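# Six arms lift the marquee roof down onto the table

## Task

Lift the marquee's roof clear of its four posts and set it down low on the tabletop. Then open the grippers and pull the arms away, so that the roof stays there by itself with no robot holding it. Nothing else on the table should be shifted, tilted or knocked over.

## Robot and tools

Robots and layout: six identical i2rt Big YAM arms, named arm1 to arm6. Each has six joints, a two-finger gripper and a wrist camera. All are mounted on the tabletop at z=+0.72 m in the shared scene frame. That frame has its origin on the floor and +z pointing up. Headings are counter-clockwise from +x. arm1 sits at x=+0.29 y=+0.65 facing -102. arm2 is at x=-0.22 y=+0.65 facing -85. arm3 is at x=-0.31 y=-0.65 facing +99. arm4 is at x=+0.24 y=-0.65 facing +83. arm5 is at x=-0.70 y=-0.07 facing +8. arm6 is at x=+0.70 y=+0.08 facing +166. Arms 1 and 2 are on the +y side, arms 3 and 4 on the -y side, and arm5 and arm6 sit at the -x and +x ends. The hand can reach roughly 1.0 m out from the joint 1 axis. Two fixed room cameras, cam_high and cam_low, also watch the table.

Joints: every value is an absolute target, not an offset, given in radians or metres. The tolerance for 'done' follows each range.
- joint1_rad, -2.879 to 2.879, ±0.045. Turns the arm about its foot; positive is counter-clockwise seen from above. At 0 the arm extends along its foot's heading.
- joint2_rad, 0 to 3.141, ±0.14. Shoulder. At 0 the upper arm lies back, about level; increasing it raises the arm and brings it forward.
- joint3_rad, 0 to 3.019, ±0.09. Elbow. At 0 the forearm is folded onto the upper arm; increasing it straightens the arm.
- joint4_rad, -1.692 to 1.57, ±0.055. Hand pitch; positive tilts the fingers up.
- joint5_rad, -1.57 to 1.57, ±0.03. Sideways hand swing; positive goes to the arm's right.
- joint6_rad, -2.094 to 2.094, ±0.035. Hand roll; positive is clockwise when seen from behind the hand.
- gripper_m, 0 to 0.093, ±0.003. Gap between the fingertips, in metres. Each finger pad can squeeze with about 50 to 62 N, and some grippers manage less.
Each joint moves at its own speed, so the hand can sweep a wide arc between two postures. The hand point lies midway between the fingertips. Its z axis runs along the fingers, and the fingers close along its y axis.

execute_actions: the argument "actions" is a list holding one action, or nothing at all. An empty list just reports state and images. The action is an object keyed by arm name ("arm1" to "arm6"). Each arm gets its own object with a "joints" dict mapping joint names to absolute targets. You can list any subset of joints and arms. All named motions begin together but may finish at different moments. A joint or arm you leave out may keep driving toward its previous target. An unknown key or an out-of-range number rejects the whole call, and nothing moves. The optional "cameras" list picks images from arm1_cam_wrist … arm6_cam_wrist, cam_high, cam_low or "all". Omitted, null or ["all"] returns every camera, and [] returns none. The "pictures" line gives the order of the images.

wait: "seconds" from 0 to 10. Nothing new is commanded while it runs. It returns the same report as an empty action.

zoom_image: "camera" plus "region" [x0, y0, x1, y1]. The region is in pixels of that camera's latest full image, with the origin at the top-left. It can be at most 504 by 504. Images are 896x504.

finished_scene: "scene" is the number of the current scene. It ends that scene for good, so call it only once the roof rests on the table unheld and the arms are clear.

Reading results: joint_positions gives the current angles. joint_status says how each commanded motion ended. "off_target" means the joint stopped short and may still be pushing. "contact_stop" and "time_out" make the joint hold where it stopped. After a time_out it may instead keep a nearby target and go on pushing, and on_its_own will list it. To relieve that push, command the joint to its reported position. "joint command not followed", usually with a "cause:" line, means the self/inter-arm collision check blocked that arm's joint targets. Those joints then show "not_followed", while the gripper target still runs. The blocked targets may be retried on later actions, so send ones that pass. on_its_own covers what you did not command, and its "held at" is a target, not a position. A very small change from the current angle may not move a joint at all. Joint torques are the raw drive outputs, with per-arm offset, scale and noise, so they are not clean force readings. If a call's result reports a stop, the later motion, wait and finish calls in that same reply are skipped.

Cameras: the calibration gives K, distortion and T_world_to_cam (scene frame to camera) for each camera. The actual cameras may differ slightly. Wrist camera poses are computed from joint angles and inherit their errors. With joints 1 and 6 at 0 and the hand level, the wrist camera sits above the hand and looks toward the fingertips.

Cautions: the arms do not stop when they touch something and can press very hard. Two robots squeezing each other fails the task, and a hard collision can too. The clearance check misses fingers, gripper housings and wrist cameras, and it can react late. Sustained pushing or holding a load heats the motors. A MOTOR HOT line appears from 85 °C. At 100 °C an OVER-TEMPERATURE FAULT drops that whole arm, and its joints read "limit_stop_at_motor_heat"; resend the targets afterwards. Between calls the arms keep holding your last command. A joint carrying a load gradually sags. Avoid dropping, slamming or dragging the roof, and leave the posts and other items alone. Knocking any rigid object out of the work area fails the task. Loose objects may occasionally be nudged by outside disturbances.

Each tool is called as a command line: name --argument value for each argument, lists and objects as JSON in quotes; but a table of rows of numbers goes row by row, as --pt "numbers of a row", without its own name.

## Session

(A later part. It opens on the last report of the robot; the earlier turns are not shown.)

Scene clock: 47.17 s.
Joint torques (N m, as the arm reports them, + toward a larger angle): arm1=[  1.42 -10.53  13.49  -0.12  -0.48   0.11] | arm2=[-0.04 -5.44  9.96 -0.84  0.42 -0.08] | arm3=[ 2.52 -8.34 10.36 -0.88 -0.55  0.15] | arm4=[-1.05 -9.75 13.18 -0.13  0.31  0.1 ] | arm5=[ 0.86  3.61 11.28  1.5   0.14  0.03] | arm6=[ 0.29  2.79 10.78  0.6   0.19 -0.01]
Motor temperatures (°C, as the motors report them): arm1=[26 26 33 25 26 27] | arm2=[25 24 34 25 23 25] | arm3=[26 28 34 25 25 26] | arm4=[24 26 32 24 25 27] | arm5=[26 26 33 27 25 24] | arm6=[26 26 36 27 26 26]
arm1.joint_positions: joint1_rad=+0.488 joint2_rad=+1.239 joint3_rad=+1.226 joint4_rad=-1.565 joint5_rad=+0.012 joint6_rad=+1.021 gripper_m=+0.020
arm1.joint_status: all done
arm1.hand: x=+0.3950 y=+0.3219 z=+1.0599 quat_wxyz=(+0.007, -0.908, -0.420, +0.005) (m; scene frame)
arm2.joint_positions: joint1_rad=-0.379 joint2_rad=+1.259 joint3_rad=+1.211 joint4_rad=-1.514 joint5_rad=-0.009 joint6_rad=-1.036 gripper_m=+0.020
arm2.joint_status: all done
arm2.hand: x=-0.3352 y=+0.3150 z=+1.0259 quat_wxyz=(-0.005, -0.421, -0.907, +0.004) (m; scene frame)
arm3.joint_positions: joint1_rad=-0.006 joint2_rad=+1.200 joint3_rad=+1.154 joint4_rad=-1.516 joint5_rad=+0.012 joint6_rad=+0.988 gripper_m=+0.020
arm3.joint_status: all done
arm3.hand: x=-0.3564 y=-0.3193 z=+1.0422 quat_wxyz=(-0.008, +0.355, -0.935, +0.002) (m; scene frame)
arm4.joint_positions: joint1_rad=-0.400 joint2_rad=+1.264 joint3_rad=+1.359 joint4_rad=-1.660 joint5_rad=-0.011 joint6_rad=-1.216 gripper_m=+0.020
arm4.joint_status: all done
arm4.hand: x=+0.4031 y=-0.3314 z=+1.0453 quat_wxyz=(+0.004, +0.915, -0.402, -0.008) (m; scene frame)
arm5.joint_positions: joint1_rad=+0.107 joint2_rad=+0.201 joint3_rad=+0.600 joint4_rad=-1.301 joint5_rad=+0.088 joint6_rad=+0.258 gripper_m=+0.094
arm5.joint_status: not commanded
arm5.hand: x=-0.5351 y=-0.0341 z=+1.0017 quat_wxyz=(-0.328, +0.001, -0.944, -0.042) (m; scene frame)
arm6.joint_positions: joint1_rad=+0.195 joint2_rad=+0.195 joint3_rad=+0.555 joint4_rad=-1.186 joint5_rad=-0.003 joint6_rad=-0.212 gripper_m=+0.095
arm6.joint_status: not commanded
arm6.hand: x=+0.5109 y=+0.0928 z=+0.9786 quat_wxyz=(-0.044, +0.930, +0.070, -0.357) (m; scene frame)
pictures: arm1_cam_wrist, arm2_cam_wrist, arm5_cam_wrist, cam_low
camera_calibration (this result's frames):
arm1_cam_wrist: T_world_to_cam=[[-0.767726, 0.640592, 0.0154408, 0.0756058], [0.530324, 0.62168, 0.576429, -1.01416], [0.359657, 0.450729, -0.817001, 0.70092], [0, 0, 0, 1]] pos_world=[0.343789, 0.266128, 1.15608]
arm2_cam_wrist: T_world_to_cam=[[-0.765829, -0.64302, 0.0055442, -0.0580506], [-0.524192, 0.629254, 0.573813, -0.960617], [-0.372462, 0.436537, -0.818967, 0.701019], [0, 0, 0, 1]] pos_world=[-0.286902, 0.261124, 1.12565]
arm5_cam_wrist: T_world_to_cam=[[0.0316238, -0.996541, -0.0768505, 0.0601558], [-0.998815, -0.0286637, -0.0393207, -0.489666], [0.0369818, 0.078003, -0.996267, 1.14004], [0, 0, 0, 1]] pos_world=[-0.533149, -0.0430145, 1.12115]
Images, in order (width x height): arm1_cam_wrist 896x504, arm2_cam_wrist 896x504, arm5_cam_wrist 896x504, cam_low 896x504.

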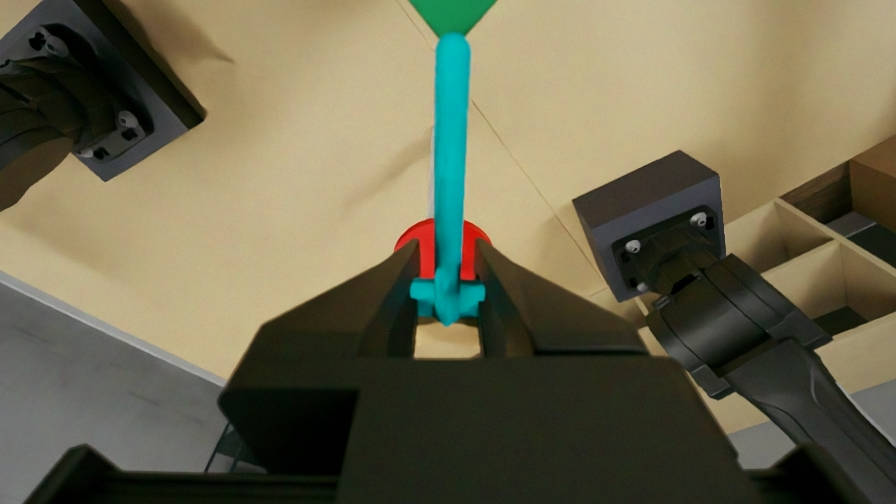

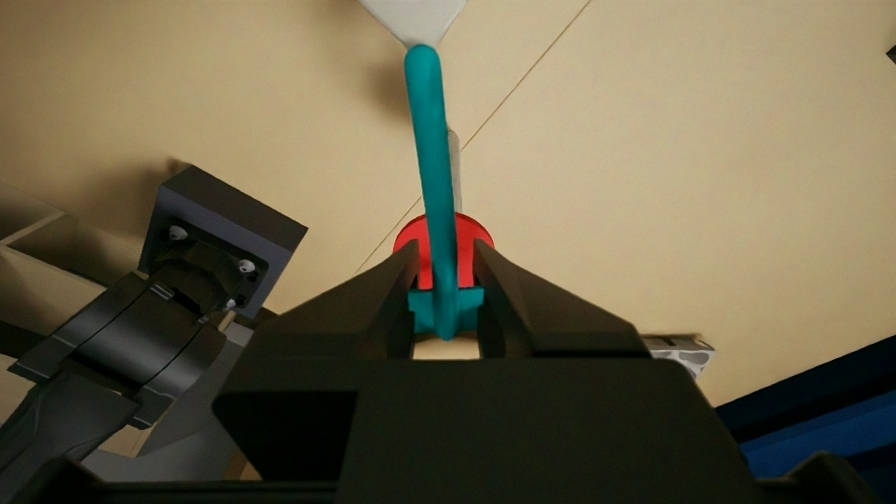

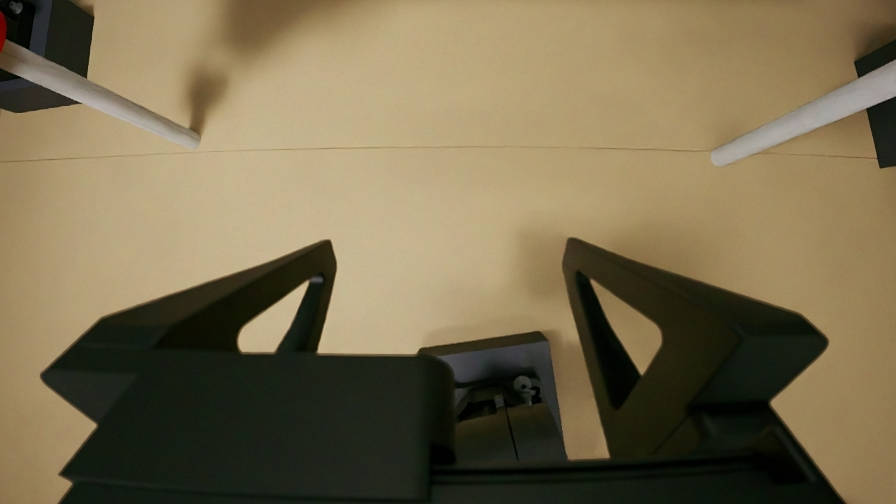

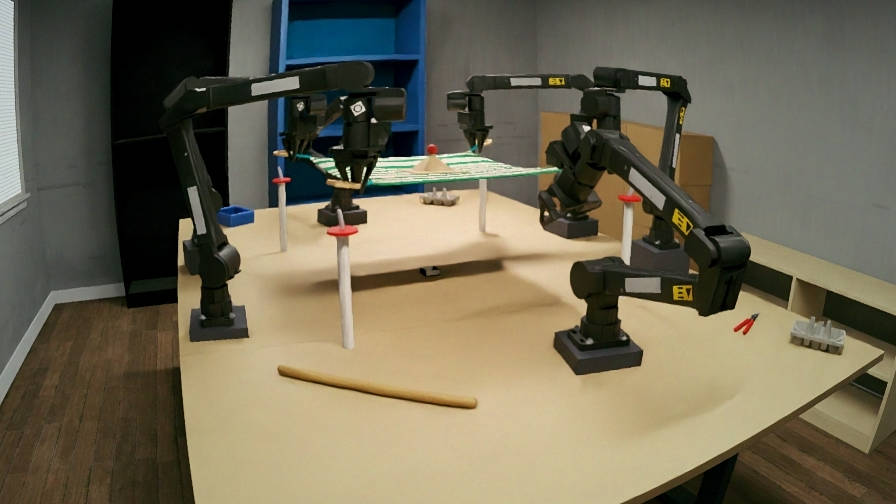

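execute_actions --actions '[{"arm1":{"joints":{"joint1_rad":0.18,"joint6_rad":0.5}},"arm2":{"joints":{"joint1_rad":-0.08,"joint6_rad":-0.5}},"arm3":{"joints":{"joint1_rad":-0.31,"joint6_rad":0.45}},"arm4":{"joints":{"joint1_rad":-0.1,"joint6_rad":-0.7}}}]' --cameras '["cam_high"]'

execute_actions --actions '[{"arm1":{"joints":{"joint2_rad":1.27,"joint3_rad":0.83,"joint4_rad":-1.11}},"arm2":{"joints":{"joint2_rad":1.30,"joint3_rad":0.915,"joint4_rad":-1.165}},"arm3":{"joints":{"joint2_rad":1.27,"joint3_rad":0.83,"joint4_rad":-1.11}},"arm4":{"joints":{"joint2_rad":1.24,"joint3_rad":0.955,"joint4_rad":-1.27}}}]' --cameras '["cam_low"]'

execute_actions --actions '[{"arm1":{"joints":{"joint1_rad":0.22,"joint2_rad":1.655,"joint3_rad":0.66,"joint4_rad":-0.59}},"arm2":{"joints":{"joint1_rad":-0.11,"joint2_rad":1.585,"joint3_rad":0.70,"joint4_rad":-0.67}},"arm3":{"joints":{"joint1_rad":-0.27,"joint2_rad":1.63,"joint3_rad":0.66,"joint4_rad":-0.59}},"arm4":{"joints":{"joint1_rad":-0.14,"joint2_rad":1.47,"joint3_rad":0.70,"joint4_rad":-0.79}}}]' --cameras '["cam_high","cam_low"]'

Scene clock: 57.83 s.
Joint torques (N m, as the arm reports them, + toward a larger angle): arm1=[ -0.07 -10.55  13.55   0.16  -0.21  -0.06] | arm2=[ 0.83 -5.41  9.98 -0.67  0.07  0.23] | arm3=[ 1.31 -8.01 10.42 -0.59 -0.19 -0.12] | arm4=[ 0.49 -9.79 13.16 -0.02 -0.02  0.15] | arm5=[ 0.88  3.59 11.27  1.49  0.14  0.03] | arm6=[ 0.22  2.75 10.73  0.45  0.15 -0.06]
Motor temperatures (°C, as the motors report them): arm1=[26 26 34 25 26 27] | arm2=[25 24 35 25 23 25] | arm3=[26 28 35 25 25 26] | arm4=[24 26 33 24 25 27] | arm5=[26 26 33 27 25 24] | arm6=[26 26 36 27 26 26]
arm1.joint_positions: joint1_rad=+0.181 joint2_rad=+1.239 joint3_rad=+1.226 joint4_rad=-1.573 joint5_rad=+0.004 joint6_rad=+0.510 gripper_m=+0.020
arm1.joint_status: all done
arm1.hand: x=+0.2925 y=+0.3075 z=+1.0600 quat_wxyz=(+0.011, -0.860, -0.510, -0.003) (m; scene frame)
arm2.joint_positions: joint1_rad=-0.076 joint2_rad=+1.259 joint3_rad=+1.211 joint4_rad=-1.517 joint5_rad=-0.001 joint6_rad=-0.517 gripper_m=+0.020
arm2.joint_status: all done
arm2.hand: x=-0.2312 y=+0.2968 z=+1.0259 quat_wxyz=(-0.002, -0.516, -0.856, +0.002) (m; scene frame)
arm3.joint_positions: joint1_rad=-0.314 joint2_rad=+1.200 joint3_rad=+1.154 joint4_rad=-1.523 joint5_rad=+0.003 joint6_rad=+0.463 gripper_m=+0.020
arm3.joint_status: all done
arm3.hand: x=-0.2567 y=-0.3224 z=+1.0429 quat_wxyz=(-0.003, +0.455, -0.891, +0.005) (m; scene frame)
arm4.joint_positions: joint1_rad=-0.098 joint2_rad=+1.264 joint3_rad=+1.359 joint4_rad=-1.663 joint5_rad=-0.003 joint6_rad=-0.709 gripper_m=+0.020
arm4.joint_status: all done
arm4.hand: x=+0.3032 y=-0.2989 z=+1.0460 quat_wxyz=(+0.006, +0.870, -0.494, -0.004) (m; scene frame)
arm5.joint_positions: joint1_rad=+0.107 joint2_rad=+0.201 joint3_rad=+0.600 joint4_rad=-1.301 joint5_rad=+0.088 joint6_rad=+0.258 gripper_m=+0.094
arm5.joint_status: not commanded
arm5.hand: x=-0.5351 y=-0.0341 z=+1.0017 quat_wxyz=(-0.328, +0.001, -0.944, -0.042) (m; scene frame)
arm6.joint_positions: joint1_rad=+0.195 joint2_rad=+0.195 joint3_rad=+0.555 joint4_rad=-1.186 joint5_rad=-0.003 joint6_rad=-0.212 gripper_m=+0.095
arm6.joint_status: not commanded
arm6.hand: x=+0.5109 y=+0.0928 z=+0.9786 quat_wxyz=(-0.044, +0.930, +0.070, -0.357) (m; scene frame)
pictures: cam_high
Images, in order (width x height): cam_high 896x504.

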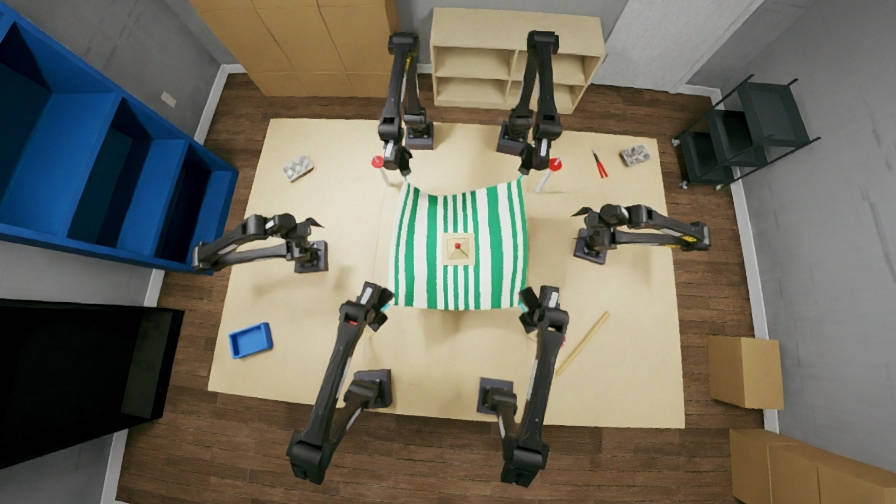

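Scene clock: 59.03 s.
Joint torques (N m, as the arm reports them, + toward a larger angle): arm1=[-0.01 -9.57  9.38  0.82 -0.2  -0.06] | arm2=[ 0.82 -5.93  7.3   0.24  0.07  0.23] | arm3=[ 1.77 -7.37  7.34  0.67 -0.21 -0.12] | arm4=[ 0.56 -8.19  9.6   1.05 -0.02  0.13] | arm5=[ 0.87  3.64 11.29  1.48  0.14  0.03] | arm6=[ 0.43  3.1  10.96  0.43  0.15 -0.04]
Motor temperatures (°C, as the motors report them): arm1=[26 26 34 25 26 27] | arm2=[25 24 35 25 23 25] | arm3=[26 28 35 25 25 26] | arm4=[24 26 33 24 25 27] | arm5=[26 26 33 27 25 24] | arm6=[26 26 36 27 26 26]
arm1.joint_positions: joint1_rad=+0.181 joint2_rad=+1.270 joint3_rad=+0.832 joint4_rad=-1.114 joint5_rad=+0.004 joint6_rad=+0.510 gripper_m=+0.020
arm1.joint_status: all done
arm1.hand: x=+0.2921 y=+0.3246 z=+0.9047 quat_wxyz=(-0.004, -0.860, -0.510, +0.005) (m; scene frame)
arm2.joint_positions: joint1_rad=-0.076 joint2_rad=+1.308 joint3_rad=+0.906 joint4_rad=-1.174 joint5_rad=-0.001 joint6_rad=-0.516 gripper_m=+0.020
arm2.joint_status: all done
arm2.hand: x=-0.2307 y=+0.3110 z=+0.8969 quat_wxyz=(+0.001, -0.517, -0.856, -0.003) (m; scene frame)
arm3.joint_positions: joint1_rad=-0.314 joint2_rad=+1.271 joint3_rad=+0.827 joint4_rad=-1.118 joint5_rad=+0.003 joint6_rad=+0.462 gripper_m=+0.020
arm3.joint_status: all done
arm3.hand: x=-0.2571 y=-0.3317 z=+0.9007 quat_wxyz=(-0.005, +0.455, -0.891, +0.003) (m; scene frame)
arm4.joint_positions: joint1_rad=-0.098 joint2_rad=+1.235 joint3_rad=+0.955 joint4_rad=-1.283 joint5_rad=-0.003 joint6_rad=-0.709 gripper_m=+0.020
arm4.joint_status: all done
arm4.hand: x=+0.2978 y=-0.3229 z=+0.9030 quat_wxyz=(+0.003, +0.869, -0.494, -0.005) (m; scene frame)
arm5.joint_positions: joint1_rad=+0.107 joint2_rad=+0.201 joint3_rad=+0.600 joint4_rad=-1.301 joint5_rad=+0.088 joint6_rad=+0.258 gripper_m=+0.094
arm5.joint_status: not commanded
arm5.hand: x=-0.5351 y=-0.0341 z=+1.0017 quat_wxyz=(-0.328, +0.001, -0.944, -0.042) (m; scene frame)
arm6.joint_positions: joint1_rad=+0.195 joint2_rad=+0.195 joint3_rad=+0.555 joint4_rad=-1.186 joint5_rad=-0.003 joint6_rad=-0.212 gripper_m=+0.095
arm6.joint_status: not commanded
arm6.hand: x=+0.5109 y=+0.0928 z=+0.9786 quat_wxyz=(-0.044, +0.930, +0.070, -0.357) (m; scene frame)
pictures: cam_low
Images, in order (width x height): cam_low 896x504.

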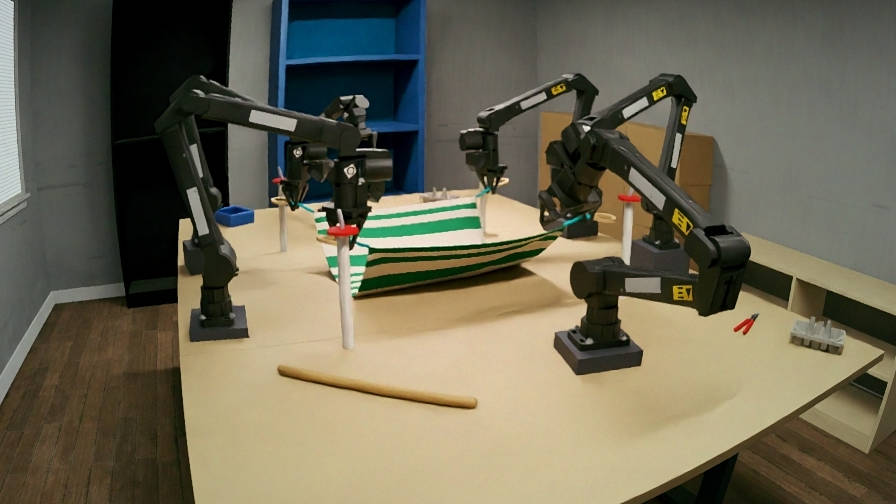

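Scene clock: 60.23 s.
Joint torques (N m, as the arm reports them, + toward a larger angle): arm1=[  1.04 -11.12   5.53   0.91  -0.15  -0.05] | arm2=[ 0.63 -7.53  4.64  0.29  0.07  0.22] | arm3=[ 1.42 -8.84  4.25  0.96 -0.17 -0.11] | arm4=[  0.23 -11.21   7.34   1.05  -0.02   0.13] | arm5=[ 0.89  3.58 11.27  1.51  0.14  0.03] | arm6=[-0.06  3.35 10.67  0.54  0.12 -0.04]
Motor temperatures (°C, as the motors report them): arm1=[26 26 34 25 26 27] | arm2=[25 24 35 25 23 25] | arm3=[26 28 35 25 25 26] | arm4=[24 26 33 24 25 27] | arm5=[26 26 33 27 25 24] | arm6=[26 26 36 27 26 26]
arm1.joint_positions: joint1_rad=+0.207 joint2_rad=+1.647 joint3_rad=+0.667 joint4_rad=-0.599 joint5_rad=+0.003 joint6_rad=+0.509 gripper_m=+0.020
arm1.joint_status: all done
arm1.hand: x=+0.3008 y=+0.3215 z=+0.7400 quat_wxyz=(+0.007, -0.853, -0.522, -0.002) (m; scene frame)
arm2.joint_positions: joint1_rad=-0.103 joint2_rad=+1.599 joint3_rad=+0.695 joint4_rad=-0.681 joint5_rad=-0.001 joint6_rad=-0.515 gripper_m=+0.020
arm2.joint_status: all done
arm2.hand: x=-0.2395 y=+0.3175 z=+0.7396 quat_wxyz=(+0.003, -0.528, -0.849, -0.007) (m; scene frame)
arm3.joint_positions: joint1_rad=-0.273 joint2_rad=+1.623 joint3_rad=+0.665 joint4_rad=-0.603 joint5_rad=+0.001 joint6_rad=+0.462 gripper_m=+0.020
arm3.joint_status: all done
arm3.hand: x=-0.2680 y=-0.3214 z=+0.7450 quat_wxyz=(-0.004, +0.473, -0.881, +0.002) (m; scene frame)
arm4.joint_positions: joint1_rad=-0.133 joint2_rad=+1.482 joint3_rad=+0.698 joint4_rad=-0.804 joint5_rad=-0.003 joint6_rad=-0.708 gripper_m=+0.020
arm4.joint_status: all done
arm4.hand: x=+0.3061 y=-0.3351 z=+0.7420 quat_wxyz=(+0.016, +0.860, -0.510, +0.000) (m; scene frame)
arm5.joint_positions: joint1_rad=+0.107 joint2_rad=+0.201 joint3_rad=+0.600 joint4_rad=-1.301 joint5_rad=+0.088 joint6_rad=+0.258 gripper_m=+0.094
arm5.joint_status: not commanded
arm5.hand: x=-0.5351 y=-0.0341 z=+1.0017 quat_wxyz=(-0.328, +0.001, -0.944, -0.042) (m; scene frame)
arm6.joint_positions: joint1_rad=+0.195 joint2_rad=+0.195 joint3_rad=+0.555 joint4_rad=-1.186 joint5_rad=-0.003 joint6_rad=-0.212 gripper_m=+0.095
arm6.joint_status: not commanded
arm6.hand: x=+0.5109 y=+0.0928 z=+0.9786 quat_wxyz=(-0.044, +0.930, +0.070, -0.357) (m; scene frame)
pictures: cam_high, cam_low
Images, in order (width x height): cam_high 896x504, cam_low 896x504.

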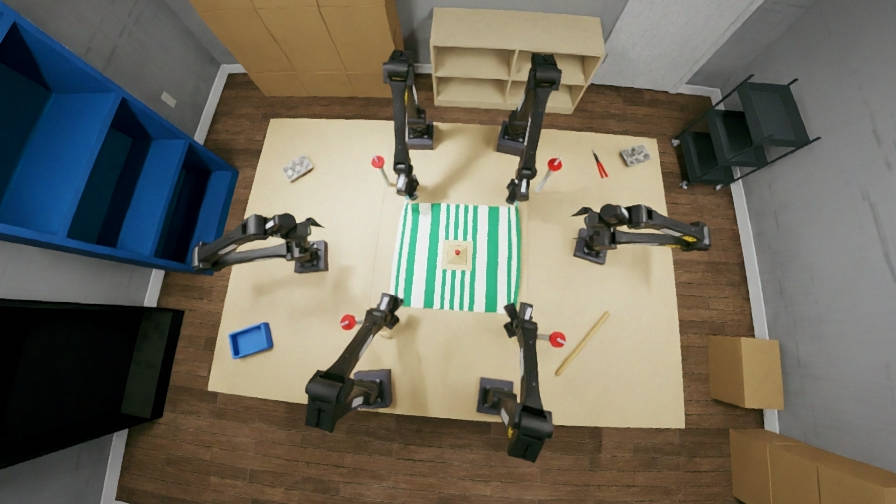

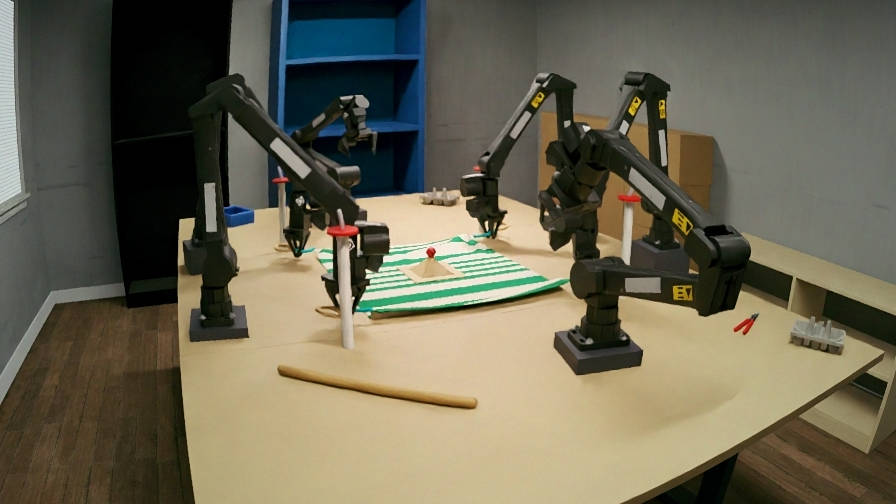

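execute_actions --actions '[{"arm1":{"joints":{"joint2_rad":1.69}},"arm2":{"joints":{"joint2_rad":1.62}},"arm3":{"joints":{"joint2_rad":1.67}},"arm4":{"joints":{"joint2_rad":1.51}}}]' --cameras '[]'

execute_actions --actions '[{"arm1":{"joints":{"gripper_m":0.055}},"arm2":{"joints":{"gripper_m":0.055}},"arm3":{"joints":{"gripper_m":0.055}},"arm4":{"joints":{"gripper_m":0.055}}}]' --cameras '[]'

execute_actions --actions '[{"arm1":{"joints":{"joint2_rad":0.8,"joint3_rad":0.75,"joint4_rad":-1.3}},"arm2":{"joints":{"joint2_rad":0.8,"joint3_rad":0.75,"joint4_rad":-1.3}},"arm3":{"joints":{"joint2_rad":0.8,"joint3_rad":0.75,"joint4_rad":-1.3}},"arm4":{"joints":{"joint2_rad":0.8,"joint3_rad":0.75,"joint4_rad":-1.3}}}]' --cameras '["cam_high","cam_low"]'

Scene clock: 66.27 s.
Joint torques (N m, as the arm reports them, + toward a larger angle): arm1=[  1.04 -10.77   5.17   0.86  -0.15  -0.05] | arm2=[ 0.64 -5.93  4.53  0.21  0.07  0.22] | arm3=[ 1.57 -7.92  4.05  0.78 -0.13 -0.11] | arm4=[ 0.12 -8.39  7.29  1.02 -0.01  0.13] | arm5=[ 0.89  3.59 11.29  1.49  0.14  0.03] | arm6=[-0.15  2.81 10.81  0.57  0.16  0.02]
Motor temperatures (°C, as the motors report them): arm1=[26 26 33 25 26 27] | arm2=[25 24 34 25 23 25] | arm3=[26 28 34 25 25 26] | arm4=[24 26 32 24 25 27] | arm5=[26 26 33 27 25 24] | arm6=[26 26 36 27 26 26]
arm1.joint_positions: joint1_rad=+0.207 joint2_rad=+1.676 joint3_rad=+0.667 joint4_rad=-0.597 joint5_rad=+0.003 joint6_rad=+0.509 gripper_m=+0.020
arm1.joint_status: all done
arm1.hand: x=+0.3006 y=+0.3268 z=+0.7313 quat_wxyz=(+0.019, -0.853, -0.522, -0.008) (m; scene frame)
arm2.joint_positions: joint1_rad=-0.103 joint2_rad=+1.613 joint3_rad=+0.695 joint4_rad=-0.680 joint5_rad=-0.001 joint6_rad=-0.515 gripper_m=+0.020
arm2.joint_status: all done
arm2.hand: x=-0.2393 y=+0.3197 z=+0.7352 quat_wxyz=(+0.006, -0.528, -0.849, -0.013) (m; scene frame)
arm3.joint_positions: joint1_rad=-0.273 joint2_rad=+1.649 joint3_rad=+0.665 joint4_rad=-0.601 joint5_rad=+0.001 joint6_rad=+0.462 gripper_m=+0.020
arm3.joint_status: all done
arm3.hand: x=-0.2685 y=-0.3260 z=+0.7369 quat_wxyz=(+0.003, +0.473, -0.881, +0.012) (m; scene frame)
arm4.joint_positions: joint1_rad=-0.133 joint2_rad=+1.491 joint3_rad=+0.698 joint4_rad=-0.804 joint5_rad=-0.003 joint6_rad=-0.708 gripper_m=+0.020
arm4.joint_status: all done
arm4.hand: x=+0.3058 y=-0.3362 z=+0.7395 quat_wxyz=(+0.020, +0.860, -0.510, +0.001) (m; scene frame)
arm5.joint_positions: joint1_rad=+0.107 joint2_rad=+0.201 joint3_rad=+0.600 joint4_rad=-1.301 joint5_rad=+0.088 joint6_rad=+0.258 gripper_m=+0.094
arm5.joint_status: not commanded
arm5.hand: x=-0.5351 y=-0.0341 z=+1.0017 quat_wxyz=(-0.328, +0.001, -0.944, -0.042) (m; scene frame)
arm6.joint_positions: joint1_rad=+0.195 joint2_rad=+0.195 joint3_rad=+0.555 joint4_rad=-1.186 joint5_rad=-0.003 joint6_rad=-0.212 gripper_m=+0.095
arm6.joint_status: not commanded
arm6.hand: x=+0.5109 y=+0.0928 z=+0.9786 quat_wxyz=(-0.044, +0.930, +0.070, -0.357) (m; scene frame)
pictures: none
No camera images: the call's "cameras" was empty. Leave "cameras" out to get every camera's image.

Scene clock: 66.87 s.
Joint torques (N m, as the arm reports them, + toward a larger angle): arm1=[  0.99 -10.79   5.24   0.85  -0.14  -0.05] | arm2=[ 0.6  -5.83  4.55  0.22  0.12  0.22] | arm3=[ 1.47 -8.08  4.06  0.8  -0.31 -0.08] | arm4=[ 0.25 -8.43  7.19  1.02 -0.03  0.12] | arm5=[ 0.9   3.58 11.28  1.49  0.13  0.03] | arm6=[-0.17  3.34 10.79  0.59  0.15 -0.03]
Motor temperatures (°C, as the motors report them): arm1=[26 26 33 25 26 27] | arm2=[25 24 33 25 23 25] | arm3=[26 28 34 25 25 26] | arm4=[24 26 32 24 25 27] | arm5=[26 26 33 27 25 24] | arm6=[26 26 36 27 26 26]
arm1.joint_positions: joint1_rad=+0.207 joint2_rad=+1.676 joint3_rad=+0.667 joint4_rad=-0.597 joint5_rad=+0.002 joint6_rad=+0.509 gripper_m=+0.055
arm1.joint_status: all done
arm1.hand: x=+0.3007 y=+0.3268 z=+0.7313 quat_wxyz=(+0.019, -0.853, -0.522, -0.009) (m; scene frame)
arm2.joint_positions: joint1_rad=-0.103 joint2_rad=+1.613 joint3_rad=+0.695 joint4_rad=-0.680 joint5_rad=-0.002 joint6_rad=-0.515 gripper_m=+0.055
arm2.joint_status: all done
arm2.hand: x=-0.2392 y=+0.3195 z=+0.7354 quat_wxyz=(+0.005, -0.528, -0.849, -0.013) (m; scene frame)
arm3.joint_positions: joint1_rad=-0.273 joint2_rad=+1.648 joint3_rad=+0.665 joint4_rad=-0.601 joint5_rad=+0.006 joint6_rad=+0.462 gripper_m=+0.055
arm3.joint_status: all done
arm3.hand: x=-0.2678 y=-0.3260 z=+0.7372 quat_wxyz=(+0.001, +0.473, -0.881, +0.013) (m; scene frame)
arm4.joint_positions: joint1_rad=-0.133 joint2_rad=+1.491 joint3_rad=+0.698 joint4_rad=-0.804 joint5_rad=-0.003 joint6_rad=-0.708 gripper_m=+0.055
arm4.joint_status: all done
arm4.hand: x=+0.3058 y=-0.3362 z=+0.7395 quat_wxyz=(+0.020, +0.860, -0.510, +0.001) (m; scene frame)
arm5.joint_positions: joint1_rad=+0.107 joint2_rad=+0.201 joint3_rad=+0.600 joint4_rad=-1.301 joint5_rad=+0.088 joint6_rad=+0.258 gripper_m=+0.094
arm5.joint_status: not commanded
arm5.hand: x=-0.5351 y=-0.0341 z=+1.0017 quat_wxyz=(-0.328, +0.001, -0.944, -0.042) (m; scene frame)
arm6.joint_positions: joint1_rad=+0.195 joint2_rad=+0.195 joint3_rad=+0.555 joint4_rad=-1.186 joint5_rad=-0.003 joint6_rad=-0.212 gripper_m=+0.095
arm6.joint_status: not commanded
arm6.hand: x=+0.5109 y=+0.0928 z=+0.9786 quat_wxyz=(-0.044, +0.930, +0.070, -0.357) (m; scene frame)
pictures: none
No camera images: the call's "cameras" was empty. Leave "cameras" out to get every camera's image.

Scene clock: 68.27 s.
Joint torques (N m, as the arm reports them, + toward a larger angle): arm1=[ 1.04 -3.65 12.96  0.67 -0.14 -0.06] | arm2=[ 0.63  0.66 10.51 -0.16  0.11  0.22] | arm3=[ 1.41 -2.74 10.75  0.18 -0.14 -0.09] | arm4=[ 0.04 -1.64 13.61  0.45 -0.02  0.13] | arm5=[ 0.88  3.58 11.28  1.49  0.13  0.03] | arm6=[-0.13  3.68 10.76  0.36  0.13  0.03]
Motor temperatures (°C, as the motors report them): arm1=[26 26 33 25 26 27] | arm2=[25 24 34 25 23 25] | arm3=[26 28 34 25 25 26] | arm4=[24 26 32 24 25 27] | arm5=[26 26 33 27 25 24] | arm6=[26 26 36 27 26 26]
arm1.joint_positions: joint1_rad=+0.207 joint2_rad=+0.798 joint3_rad=+0.724 joint4_rad=-1.292 joint5_rad=+0.002 joint6_rad=+0.509 gripper_m=+0.055
arm1.joint_status: all done
arm1.hand: x=+0.2979 y=+0.4120 z=+0.9810 quat_wxyz=(-0.086, -0.849, -0.519, +0.050) (m; scene frame)
arm2.joint_positions: joint1_rad=-0.103 joint2_rad=+0.799 joint3_rad=+0.707 joint4_rad=-1.290 joint5_rad=-0.002 joint6_rad=-0.515 gripper_m=+0.055
arm2.joint_status: all done
arm2.hand: x=-0.2337 y=+0.4177 z=+0.9511 quat_wxyz=(-0.046, -0.526, -0.845, +0.082) (m; scene frame)
arm3.joint_positions: joint1_rad=-0.273 joint2_rad=+0.805 joint3_rad=+0.715 joint4_rad=-1.287 joint5_rad=+0.003 joint6_rad=+0.462 gripper_m=+0.055
arm3.joint_status: all done
arm3.hand: x=-0.2811 y=-0.4145 z=+0.9736 quat_wxyz=(-0.057, +0.471, -0.877, -0.073) (m; scene frame)
arm4.joint_positions: joint1_rad=-0.133 joint2_rad=+0.798 joint3_rad=+0.716 joint4_rad=-1.285 joint5_rad=-0.003 joint6_rad=-0.708 gripper_m=+0.055
arm4.joint_status: all done
arm4.hand: x=+0.2903 y=-0.4170 z=+0.9219 quat_wxyz=(-0.089, +0.856, -0.508, -0.036) (m; scene frame)
arm5.joint_positions: joint1_rad=+0.107 joint2_rad=+0.201 joint3_rad=+0.600 joint4_rad=-1.301 joint5_rad=+0.088 joint6_rad=+0.258 gripper_m=+0.094
arm5.joint_status: not commanded
arm5.hand: x=-0.5351 y=-0.0341 z=+1.0017 quat_wxyz=(-0.328, +0.001, -0.944, -0.042) (m; scene frame)
arm6.joint_positions: joint1_rad=+0.195 joint2_rad=+0.195 joint3_rad=+0.555 joint4_rad=-1.186 joint5_rad=-0.003 joint6_rad=-0.212 gripper_m=+0.095
arm6.joint_status: not commanded
arm6.hand: x=+0.5109 y=+0.0928 z=+0.9786 quat_wxyz=(-0.044, +0.930, +0.070, -0.357) (m; scene frame)
pictures: cam_high, cam_low
Images, in order (width x height): cam_high 896x504, cam_low 896x504.

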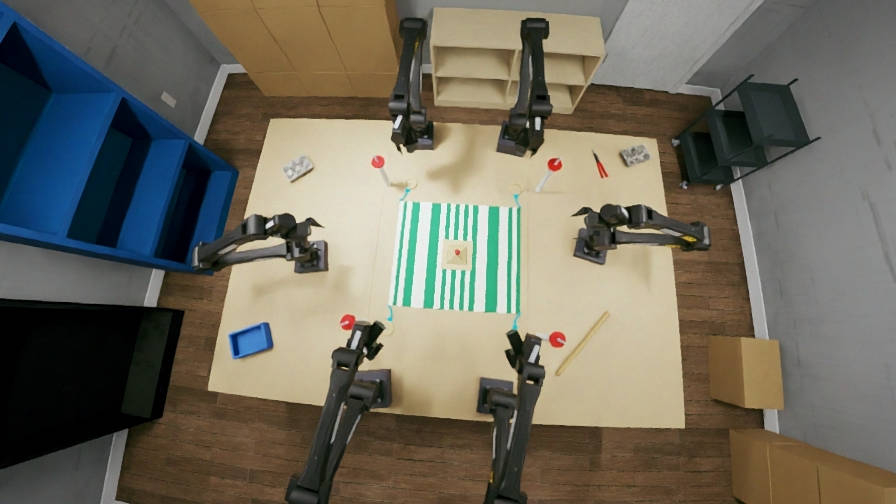

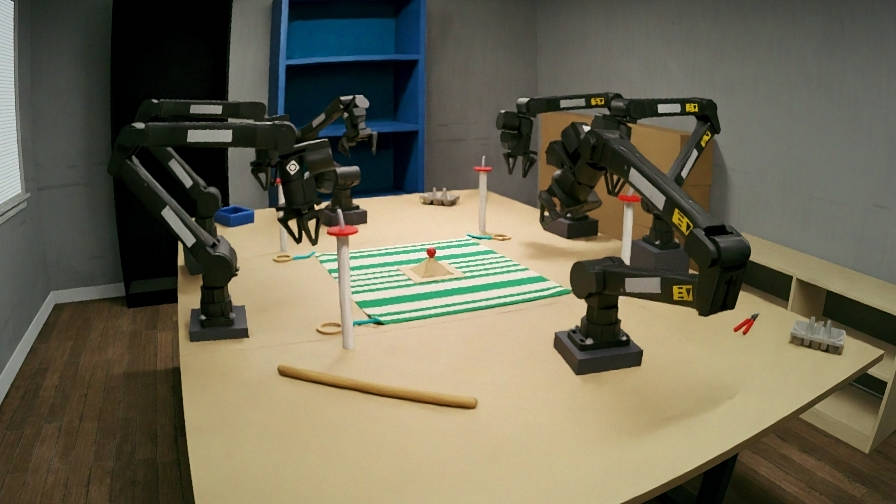

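finished_scene --scene 2

The scene is finished: the task was done.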